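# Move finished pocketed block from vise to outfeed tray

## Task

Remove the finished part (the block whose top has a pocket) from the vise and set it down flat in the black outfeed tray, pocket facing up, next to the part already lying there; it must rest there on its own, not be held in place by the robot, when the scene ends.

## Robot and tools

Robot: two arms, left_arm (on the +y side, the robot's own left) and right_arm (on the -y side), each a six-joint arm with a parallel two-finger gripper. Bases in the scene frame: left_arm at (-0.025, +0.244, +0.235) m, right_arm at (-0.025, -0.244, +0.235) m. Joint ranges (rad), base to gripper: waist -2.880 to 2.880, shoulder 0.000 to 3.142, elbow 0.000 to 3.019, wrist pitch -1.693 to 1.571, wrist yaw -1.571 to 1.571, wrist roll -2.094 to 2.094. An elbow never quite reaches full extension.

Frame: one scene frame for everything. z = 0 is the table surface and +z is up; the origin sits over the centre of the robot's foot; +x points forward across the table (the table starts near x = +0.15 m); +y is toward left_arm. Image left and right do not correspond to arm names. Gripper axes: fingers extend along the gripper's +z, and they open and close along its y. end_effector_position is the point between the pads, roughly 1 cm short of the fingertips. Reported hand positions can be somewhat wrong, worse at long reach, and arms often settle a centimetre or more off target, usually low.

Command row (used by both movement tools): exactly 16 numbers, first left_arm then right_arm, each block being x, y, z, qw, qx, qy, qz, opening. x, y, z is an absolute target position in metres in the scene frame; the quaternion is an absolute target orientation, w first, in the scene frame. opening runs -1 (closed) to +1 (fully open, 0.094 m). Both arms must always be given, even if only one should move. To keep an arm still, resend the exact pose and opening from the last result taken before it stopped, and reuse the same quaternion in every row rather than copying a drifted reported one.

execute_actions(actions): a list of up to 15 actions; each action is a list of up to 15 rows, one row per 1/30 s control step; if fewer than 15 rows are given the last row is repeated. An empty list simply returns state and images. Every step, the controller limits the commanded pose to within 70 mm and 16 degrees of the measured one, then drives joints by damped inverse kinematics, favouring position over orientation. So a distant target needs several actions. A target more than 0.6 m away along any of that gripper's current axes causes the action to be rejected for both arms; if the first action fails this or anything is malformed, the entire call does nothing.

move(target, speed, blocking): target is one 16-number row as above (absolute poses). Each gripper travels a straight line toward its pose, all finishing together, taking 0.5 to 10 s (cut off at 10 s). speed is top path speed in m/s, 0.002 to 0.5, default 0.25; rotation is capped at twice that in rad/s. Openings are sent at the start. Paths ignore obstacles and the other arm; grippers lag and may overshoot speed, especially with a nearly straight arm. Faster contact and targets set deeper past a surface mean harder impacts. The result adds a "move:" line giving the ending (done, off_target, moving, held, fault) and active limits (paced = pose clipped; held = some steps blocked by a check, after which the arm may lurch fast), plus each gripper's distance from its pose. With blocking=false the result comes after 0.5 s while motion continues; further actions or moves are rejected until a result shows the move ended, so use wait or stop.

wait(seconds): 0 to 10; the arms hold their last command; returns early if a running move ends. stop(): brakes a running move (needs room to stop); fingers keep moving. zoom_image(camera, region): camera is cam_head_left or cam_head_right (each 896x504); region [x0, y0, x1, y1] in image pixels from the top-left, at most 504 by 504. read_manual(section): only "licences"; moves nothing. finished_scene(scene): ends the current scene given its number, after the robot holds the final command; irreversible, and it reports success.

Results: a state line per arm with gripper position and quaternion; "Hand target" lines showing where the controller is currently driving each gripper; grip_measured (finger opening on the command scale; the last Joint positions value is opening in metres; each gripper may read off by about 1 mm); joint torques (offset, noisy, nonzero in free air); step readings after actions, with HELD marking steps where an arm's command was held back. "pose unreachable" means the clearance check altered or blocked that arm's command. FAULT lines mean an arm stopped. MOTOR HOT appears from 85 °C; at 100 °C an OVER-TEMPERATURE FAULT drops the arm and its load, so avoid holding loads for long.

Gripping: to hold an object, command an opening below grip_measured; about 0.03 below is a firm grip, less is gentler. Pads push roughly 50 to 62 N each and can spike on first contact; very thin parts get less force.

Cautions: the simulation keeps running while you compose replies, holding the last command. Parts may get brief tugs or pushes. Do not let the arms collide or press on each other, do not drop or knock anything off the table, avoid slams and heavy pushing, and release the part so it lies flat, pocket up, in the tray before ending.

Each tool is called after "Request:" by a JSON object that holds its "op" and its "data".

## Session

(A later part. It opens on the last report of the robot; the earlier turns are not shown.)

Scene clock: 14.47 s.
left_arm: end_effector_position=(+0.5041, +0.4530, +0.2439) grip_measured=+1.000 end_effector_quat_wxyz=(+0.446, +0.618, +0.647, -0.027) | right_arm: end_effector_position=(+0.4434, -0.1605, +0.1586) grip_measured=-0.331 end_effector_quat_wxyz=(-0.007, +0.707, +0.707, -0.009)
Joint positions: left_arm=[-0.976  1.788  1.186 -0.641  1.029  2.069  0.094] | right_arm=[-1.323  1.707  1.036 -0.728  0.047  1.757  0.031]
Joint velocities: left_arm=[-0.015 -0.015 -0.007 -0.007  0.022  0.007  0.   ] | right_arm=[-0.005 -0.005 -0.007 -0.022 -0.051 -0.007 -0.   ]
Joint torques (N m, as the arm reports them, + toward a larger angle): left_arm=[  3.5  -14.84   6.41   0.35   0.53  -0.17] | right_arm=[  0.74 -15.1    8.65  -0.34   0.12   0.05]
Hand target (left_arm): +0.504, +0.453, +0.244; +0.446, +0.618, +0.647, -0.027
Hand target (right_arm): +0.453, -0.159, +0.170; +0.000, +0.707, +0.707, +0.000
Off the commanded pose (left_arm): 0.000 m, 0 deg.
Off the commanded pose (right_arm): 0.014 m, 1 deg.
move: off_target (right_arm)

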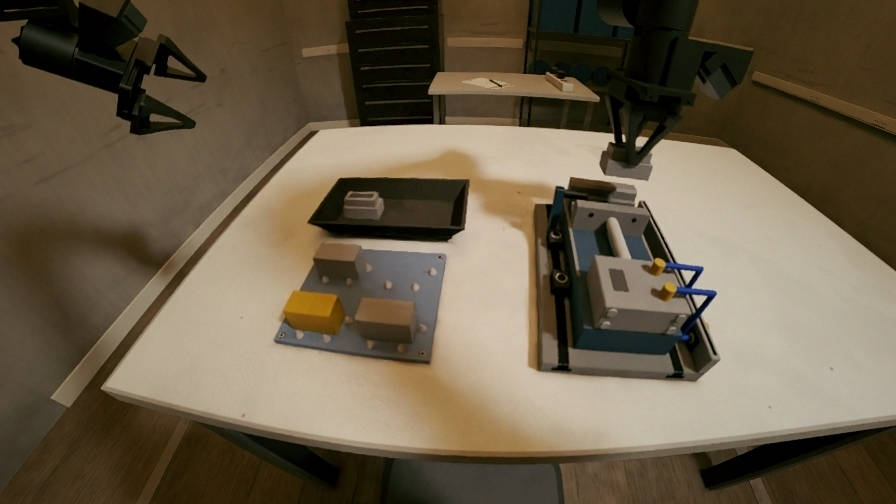

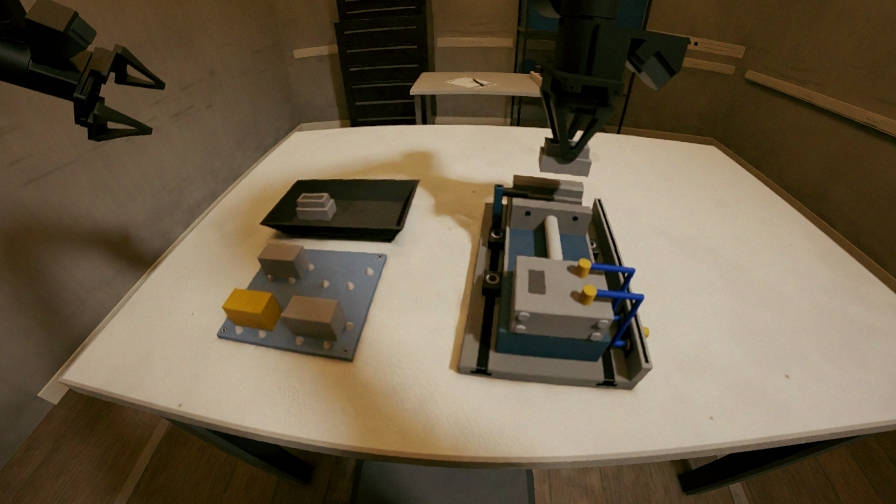

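Request:
{"op": "move", "data": {"target": [0.504,0.453,0.244,0.446,0.618,0.647,-0.027,1, 0.49,-0.03,0.17,0,0.69,0.724,0,-0.38], "speed": 0.2}}

Request:
{"op": "move", "data": {"target": [0.504,0.453,0.244,0.446,0.618,0.647,-0.027,1, 0.52,0.115,0.10,0,0.669,0.743,0,-0.38], "speed": 0.15}}

Request:
{"op": "zoom_image", "data": {"camera": "cam_head_left", "region": [290, 70, 540, 270]}}

Request:
{"op": "zoom_image", "data": {"camera": "cam_head_right", "region": [240, 70, 490, 270]}}

Scene clock: 16.00 s.
left_arm: end_effector_position=(+0.5041, +0.4530, +0.2439) grip_measured=+1.000 end_effector_quat_wxyz=(+0.446, +0.618, +0.647, -0.027) | right_arm: end_effector_position=(+0.4757, -0.0337, +0.1620) grip_measured=-0.331 end_effector_quat_wxyz=(-0.004, +0.684, +0.730, -0.008)
Joint positions: left_arm=[-0.976  1.788  1.186 -0.641  1.029  2.069  0.094] | right_arm=[-1.091  1.843  1.261 -0.829  0.091  1.923  0.031]
Joint velocities: left_arm=[-0.015 -0.005 -0.007  0.002 -0.037  0.007  0.   ] | right_arm=[-0.005 -0.005 -0.002 -0.007  0.022 -0.066  0.001]
Joint torques (N m, as the arm reports them, + toward a larger angle): left_arm=[  3.47 -14.86   6.42   0.36   0.53  -0.17] | right_arm=[  1.52 -15.15  11.19  -0.24   0.1    0.16]
Hand target (left_arm): +0.504, +0.453, +0.244; +0.446, +0.618, +0.647, -0.027
Hand target (right_arm): +0.491, -0.030, +0.169; +0.001, +0.690, +0.724, +0.001
Off the commanded pose (left_arm): 0.000 m, 0 deg.
Off the commanded pose (right_arm): 0.017 m, 1 deg.
move: off_target (right_arm)

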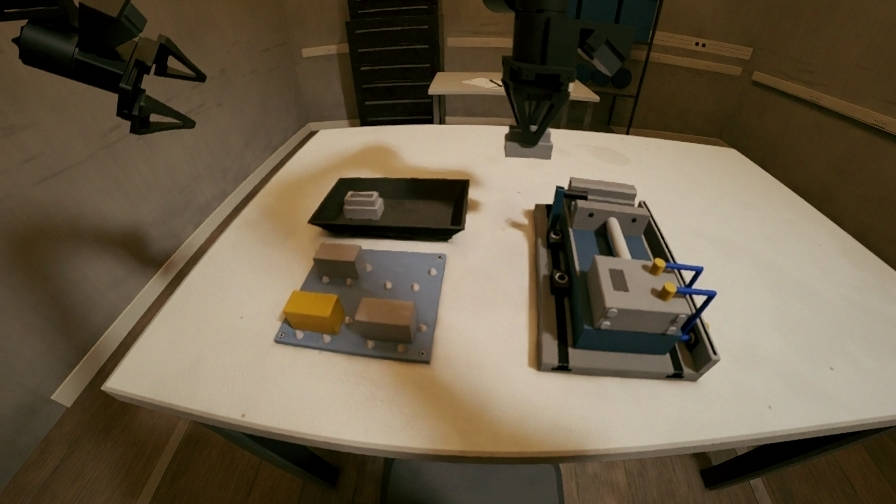

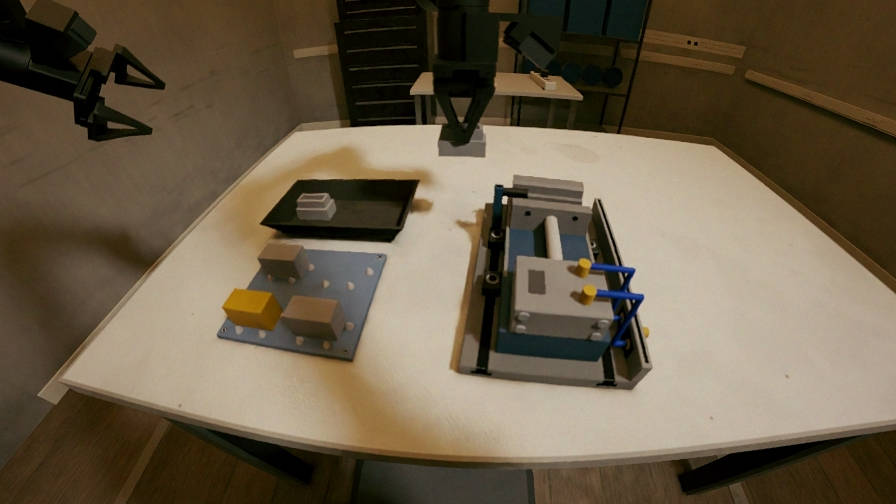

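Scene clock: 17.57 s.
left_arm: end_effector_position=(+0.5041, +0.4530, +0.2439) grip_measured=+1.000 end_effector_quat_wxyz=(+0.446, +0.618, +0.647, -0.027) | right_arm: end_effector_position=(+0.5020, +0.1049, +0.0857) grip_measured=-0.331 end_effector_quat_wxyz=(-0.005, +0.664, +0.748, -0.016)
Joint positions: left_arm=[-0.976  1.788  1.186 -0.641  1.029  2.069  0.094] | right_arm=[-0.914  2.181  1.613 -0.878  0.12   2.046  0.031]
Joint velocities: left_arm=[ 0.005 -0.024 -0.002 -0.002  0.007  0.051  0.   ] | right_arm=[ 0.005  0.015 -0.007 -0.002 -0.022 -0.037 -0.001]
Joint torques (N m, as the arm reports them, + toward a larger angle): left_arm=[  3.5  -14.87   6.41   0.36   0.53  -0.17] | right_arm=[  3.08 -19.53  12.04  -0.53   0.13   0.17]
Hand target (left_arm): +0.504, +0.453, +0.244; +0.446, +0.618, +0.647, -0.027
Hand target (right_arm): +0.519, +0.114, +0.099; +0.001, +0.669, +0.743, +0.001
Off the commanded pose (left_arm): 0.000 m, 0 deg.
Off the commanded pose (right_arm): 0.025 m, 2 deg.
move: off_target (right_arm)

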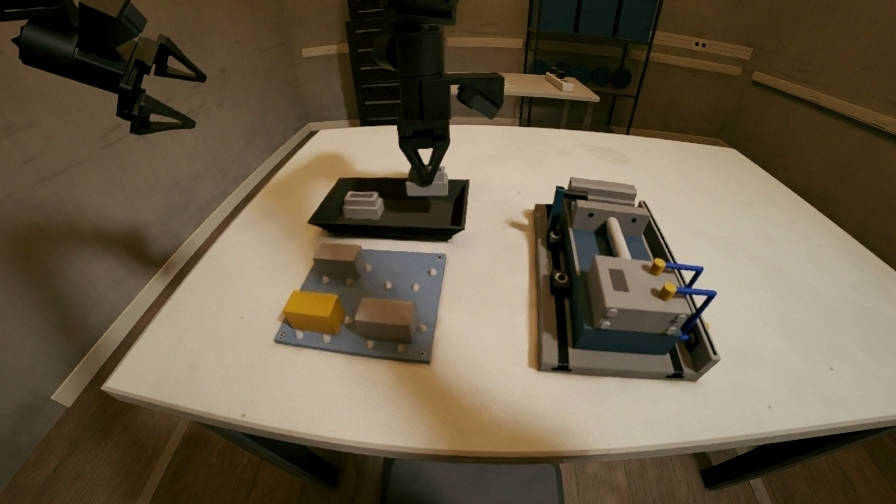

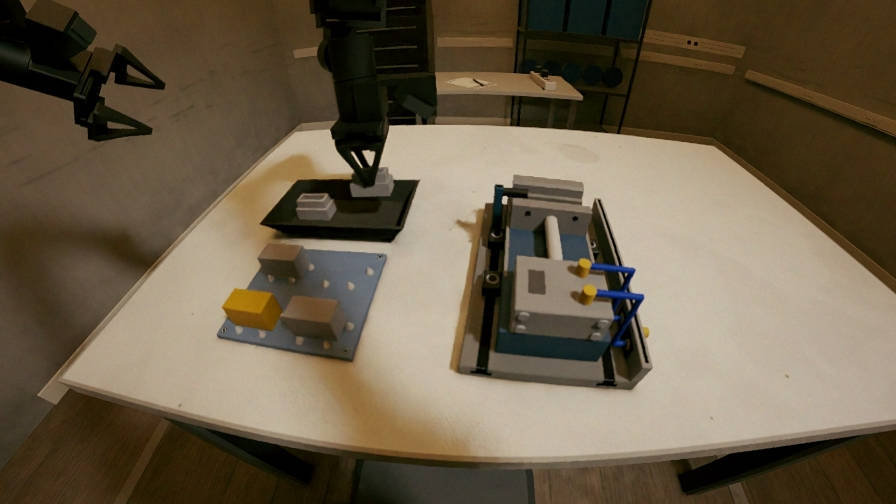

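Region (290, 70, 540, 270) of cam_head_left's 896x504 image, scaled by 2.016, with more detail than that image has; it fills the top 403 rows of this view, and the rest is white.

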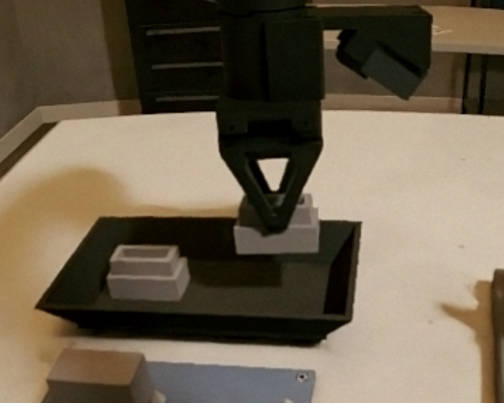

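Region (240, 70, 490, 270) of cam_head_right's 896x504 image, scaled by 2.016, with more detail than that image has; it fills the top 403 rows of this view, and the rest is white.

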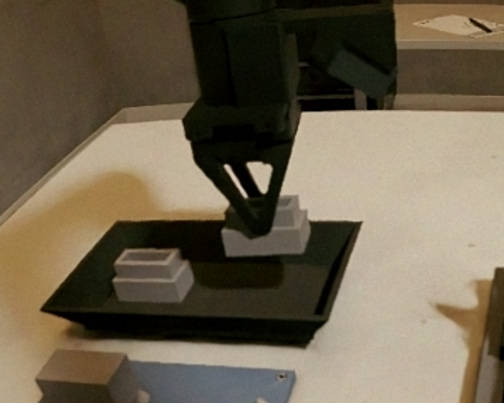

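Request:
{"op": "move", "data": {"target": [0.504,0.453,0.244,0.446,0.618,0.647,-0.027,1, 0.515,0.128,0.06,0,0.66,0.751,0,-0.38], "speed": 0.05}}

Request:
{"op": "zoom_image", "data": {"camera": "cam_head_left", "region": [290, 70, 540, 270]}}

Request:
{"op": "zoom_image", "data": {"camera": "cam_head_right", "region": [240, 70, 490, 270]}}

Scene clock: 18.93 s.
left_arm: end_effector_position=(+0.5041, +0.4530, +0.2439) grip_measured=+1.000 end_effector_quat_wxyz=(+0.446, +0.618, +0.647, -0.027) | right_arm: end_effector_position=(+0.4987, +0.1105, +0.0508) grip_measured=-0.331 end_effector_quat_wxyz=(-0.007, +0.662, +0.749, -0.022)
Joint positions: left_arm=[-0.976  1.788  1.186 -0.641  1.029  2.069  0.094] | right_arm=[-0.911  2.253  1.641 -0.847  0.12   2.046  0.031]
Joint velocities: left_arm=[ 0.005  0.005  0.007  0.007 -0.022  0.066  0.   ] | right_arm=[ 0.005 -0.005 -0.002  0.002 -0.007 -0.022  0.001]
Joint torques (N m, as the arm reports them, + toward a larger angle): left_arm=[  3.52 -14.87   6.41   0.35   0.54  -0.17] | right_arm=[  4.06 -18.7   11.52   0.5    0.16   0.06]
Hand target (left_arm): +0.504, +0.453, +0.244; +0.446, +0.618, +0.647, -0.027
Hand target (right_arm): +0.514, +0.127, +0.061; -0.000, +0.660, +0.751, +0.000
Off the commanded pose (left_arm): 0.000 m, 0 deg.
Off the commanded pose (right_arm): 0.026 m, 3 deg.
move: off_target (right_arm)

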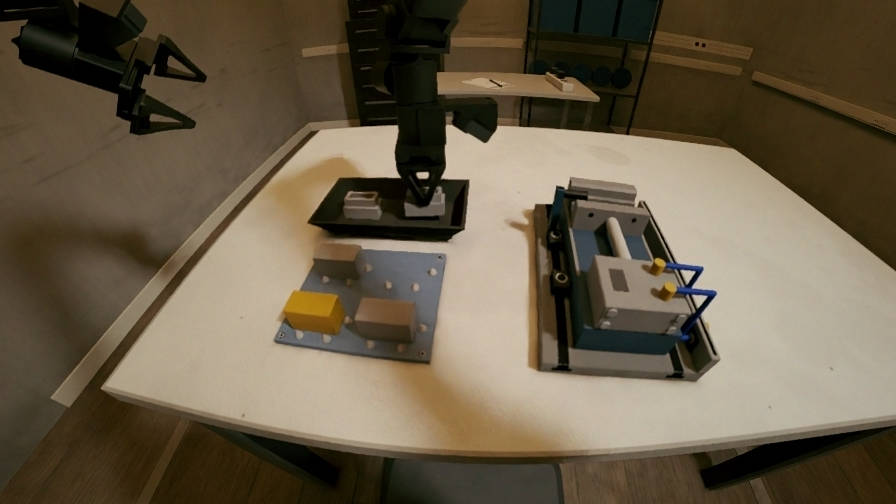

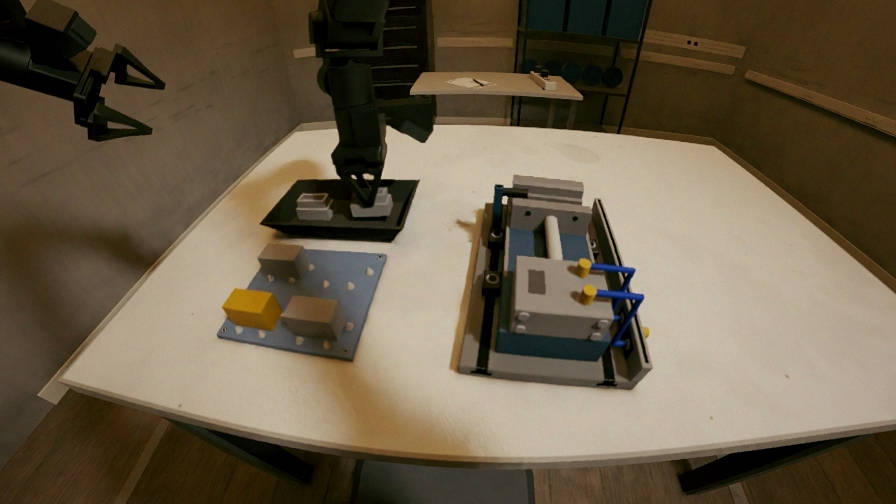

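Region (290, 70, 540, 270) of cam_head_left's 896x504 image, scaled by 2.016, with more detail than that image has; it fills the top 403 rows of this view, and the rest is white.

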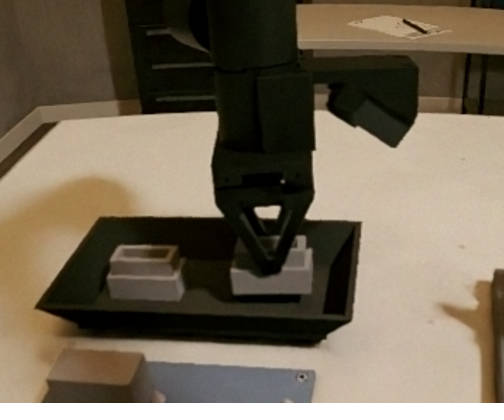

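Region (240, 70, 490, 270) of cam_head_right's 896x504 image, scaled by 2.016, with more detail than that image has; it fills the top 403 rows of this view, and the rest is white.

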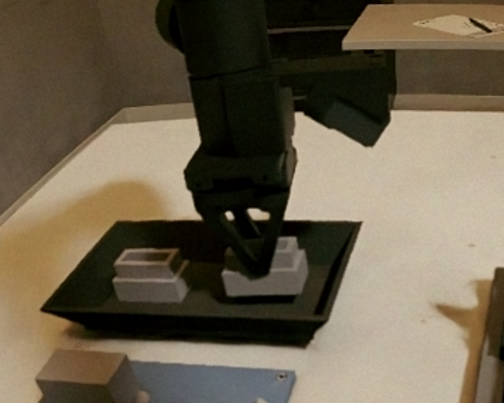

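Request:
{"op": "move", "data": {"target": [0.504,0.453,0.244,0.446,0.618,0.647,-0.027,1, 0.518,0.132,0.046,0,0.66,0.751,0,-0.38], "speed": 0.03}}

Request:
{"op": "zoom_image", "data": {"camera": "cam_head_left", "region": [290, 70, 540, 270]}}

Scene clock: 20.40 s.
left_arm: end_effector_position=(+0.5041, +0.4530, +0.2439) grip_measured=+1.000 end_effector_quat_wxyz=(+0.446, +0.618, +0.647, -0.027) | right_arm: end_effector_position=(+0.5043, +0.1158, +0.0403) grip_measured=-0.331 end_effector_quat_wxyz=(-0.006, +0.662, +0.749, -0.019)
Joint positions: left_arm=[-0.976  1.788  1.186 -0.641  1.029  2.069  0.094] | right_arm=[-0.911  2.284  1.671 -0.839  0.12   2.046  0.031]
Joint velocities: left_arm=[-0.015 -0.005  0.007 -0.017 -0.022  0.095  0.   ] | right_arm=[-0.005  0.005  0.017  0.002 -0.022 -0.095 -0.   ]
Joint torques (N m, as the arm reports them, + toward a larger angle): left_arm=[  3.53 -14.87   6.42   0.37   0.53  -0.17] | right_arm=[  3.96 -19.25  11.45   0.3    0.12   0.04]
Hand target (left_arm): +0.504, +0.453, +0.244; +0.446, +0.618, +0.647, -0.027
Hand target (right_arm): +0.517, +0.132, +0.046; -0.000, +0.660, +0.751, +0.000
Off the commanded pose (left_arm): 0.000 m, 0 deg.
Off the commanded pose (right_arm): 0.022 m, 2 deg.
move: off_target (right_arm)

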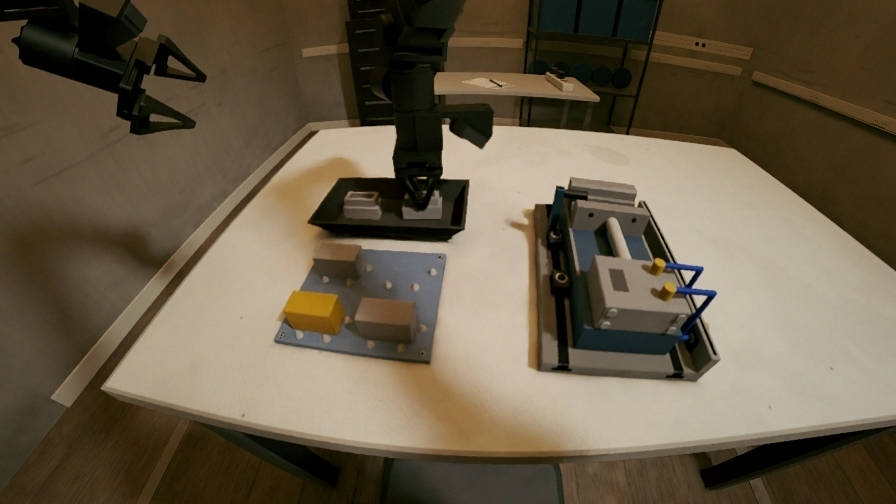

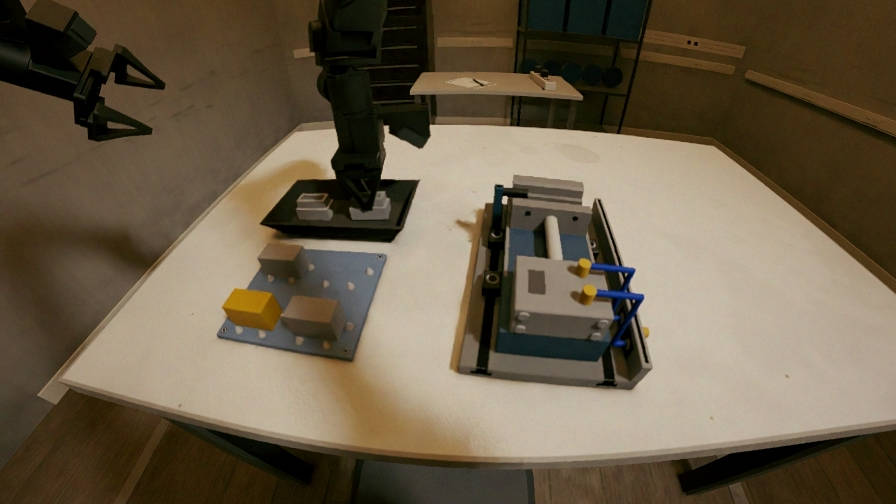

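Region (290, 70, 540, 270) of cam_head_left's 896x504 image, scaled by 2.016, with more detail than that image has; it fills the top 403 rows of this view, and the rest is white.

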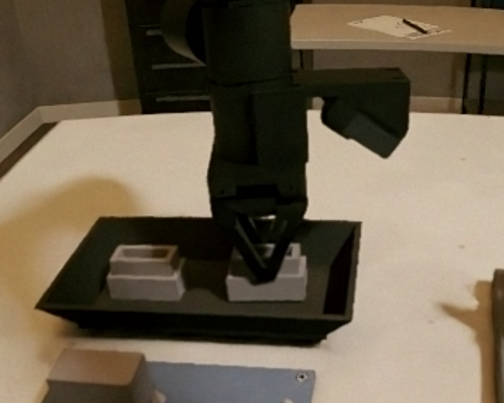

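Request:
{"op": "move", "data": {"target": [0.504,0.453,0.244,0.446,0.618,0.647,-0.027,1, 0.510,0.122,0.040,0,0.66,0.751,0,0.2], "speed": 0.03}}

Request:
{"op": "move", "data": {"target": [0.504,0.453,0.244,0.446,0.618,0.647,-0.027,1, 0.512,0.122,0.13,0,0.66,0.751,0,0.2], "speed": 0.15}}

Scene clock: 21.53 s.
left_arm: end_effector_position=(+0.5041, +0.4530, +0.2439) grip_measured=+1.000 end_effector_quat_wxyz=(+0.446, +0.618, +0.647, -0.027) | right_arm: end_effector_position=(+0.5076, +0.1185, +0.0373) grip_measured=+0.198 end_effector_quat_wxyz=(-0.003, +0.664, +0.748, -0.007)
Joint positions: left_arm=[-0.976  1.788  1.186 -0.641  1.029  2.069  0.094] | right_arm=[-0.911  2.286  1.665 -0.806  0.12   2.046  0.056]
Joint velocities: left_arm=[-0.015 -0.015 -0.002 -0.007 -0.037 -0.037  0.   ] | right_arm=[-0.015 -0.015 -0.007 -0.012 -0.022  0.007 -0.001]
Joint torques (N m, as the arm reports them, + toward a larger angle): left_arm=[  3.45 -14.84   6.42   0.36   0.53  -0.17] | right_arm=[  3.49 -19.81   7.94   0.33   0.11  -0.06]
Hand target (left_arm): +0.504, +0.453, +0.244; +0.446, +0.618, +0.647, -0.027
Hand target (right_arm): +0.510, +0.122, +0.040; -0.000, +0.660, +0.751, -0.000
Off the commanded pose (left_arm): 0.000 m, 0 deg.
Off the commanded pose (right_arm): 0.005 m, 1 deg.
move: done

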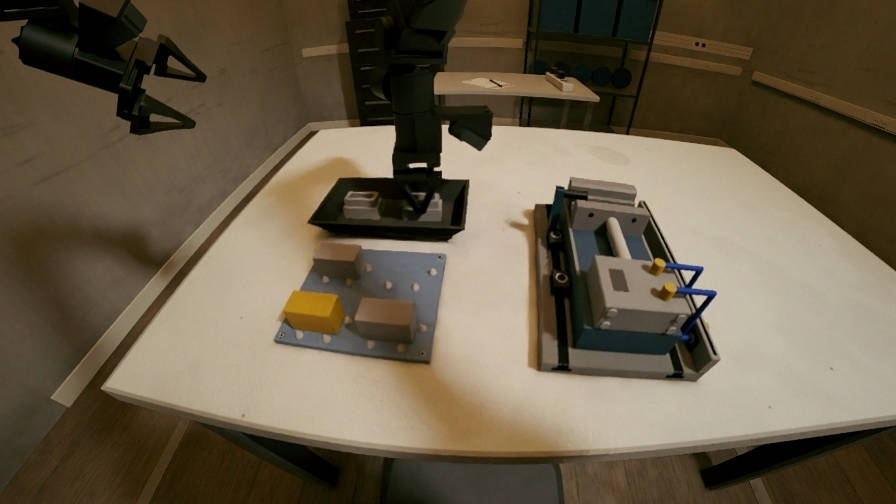

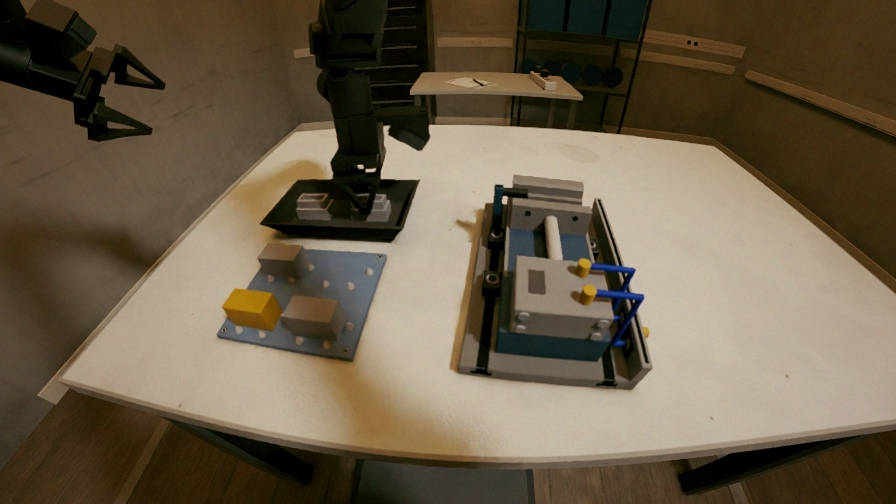

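Scene clock: 22.57 s.
left_arm: end_effector_position=(+0.5041, +0.4530, +0.2439) grip_measured=+1.000 end_effector_quat_wxyz=(+0.446, +0.618, +0.647, -0.027) | right_arm: end_effector_position=(+0.5134, +0.1180, +0.1285) grip_measured=+0.198 end_effector_quat_wxyz=(-0.001, +0.660, +0.751, +0.001)
Joint positions: left_arm=[-0.976  1.788  1.186 -0.641  1.029  2.069  0.094] | right_arm=[-0.899  2.128  1.647 -0.932  0.122  2.046  0.056]
Joint velocities: left_arm=[ 0.005  0.005  0.002 -0.002 -0.051 -0.051  0.   ] | right_arm=[-0.005 -0.015 -0.002  0.007 -0.037 -0.007  0.001]
Joint torques (N m, as the arm reports them, + toward a larger angle): left_arm=[  3.45 -14.88   6.43   0.36   0.53  -0.17] | right_arm=[  3.74 -18.58   9.63  -0.42   0.13   0.15]
Hand target (left_arm): +0.504, +0.453, +0.244; +0.446, +0.618, +0.647, -0.027
Hand target (right_arm): +0.513, +0.123, +0.130; -0.000, +0.660, +0.751, +0.000
Off the commanded pose (left_arm): 0.000 m, 0 deg.
Off the commanded pose (right_arm): 0.005 m, 0 deg.
move: done

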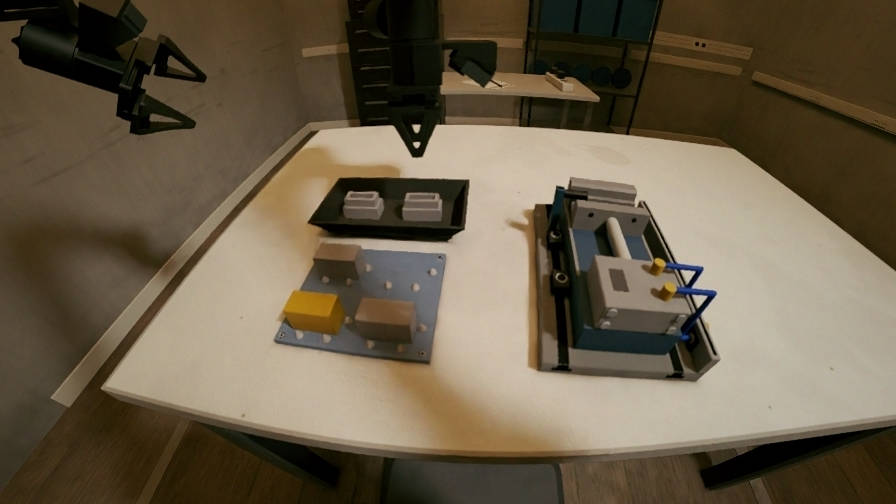

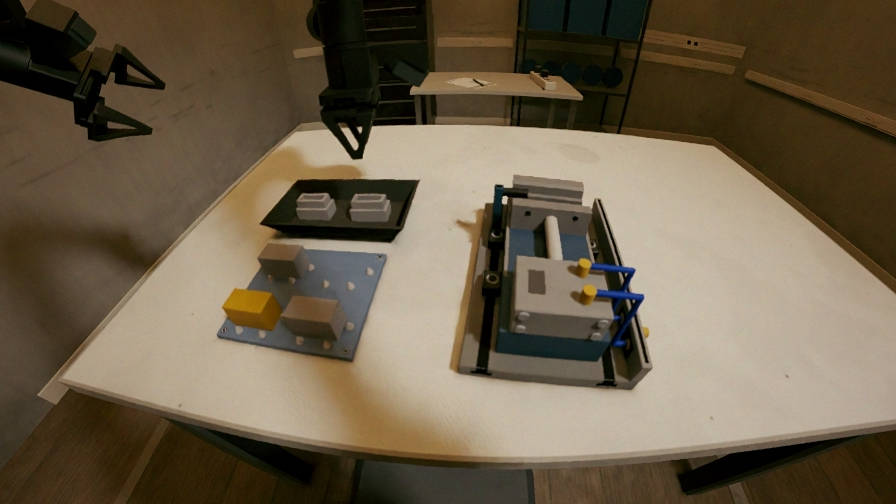

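Request:
{"op": "finished_scene", "data": {"scene": 1}}

The scene is finished: the task was done.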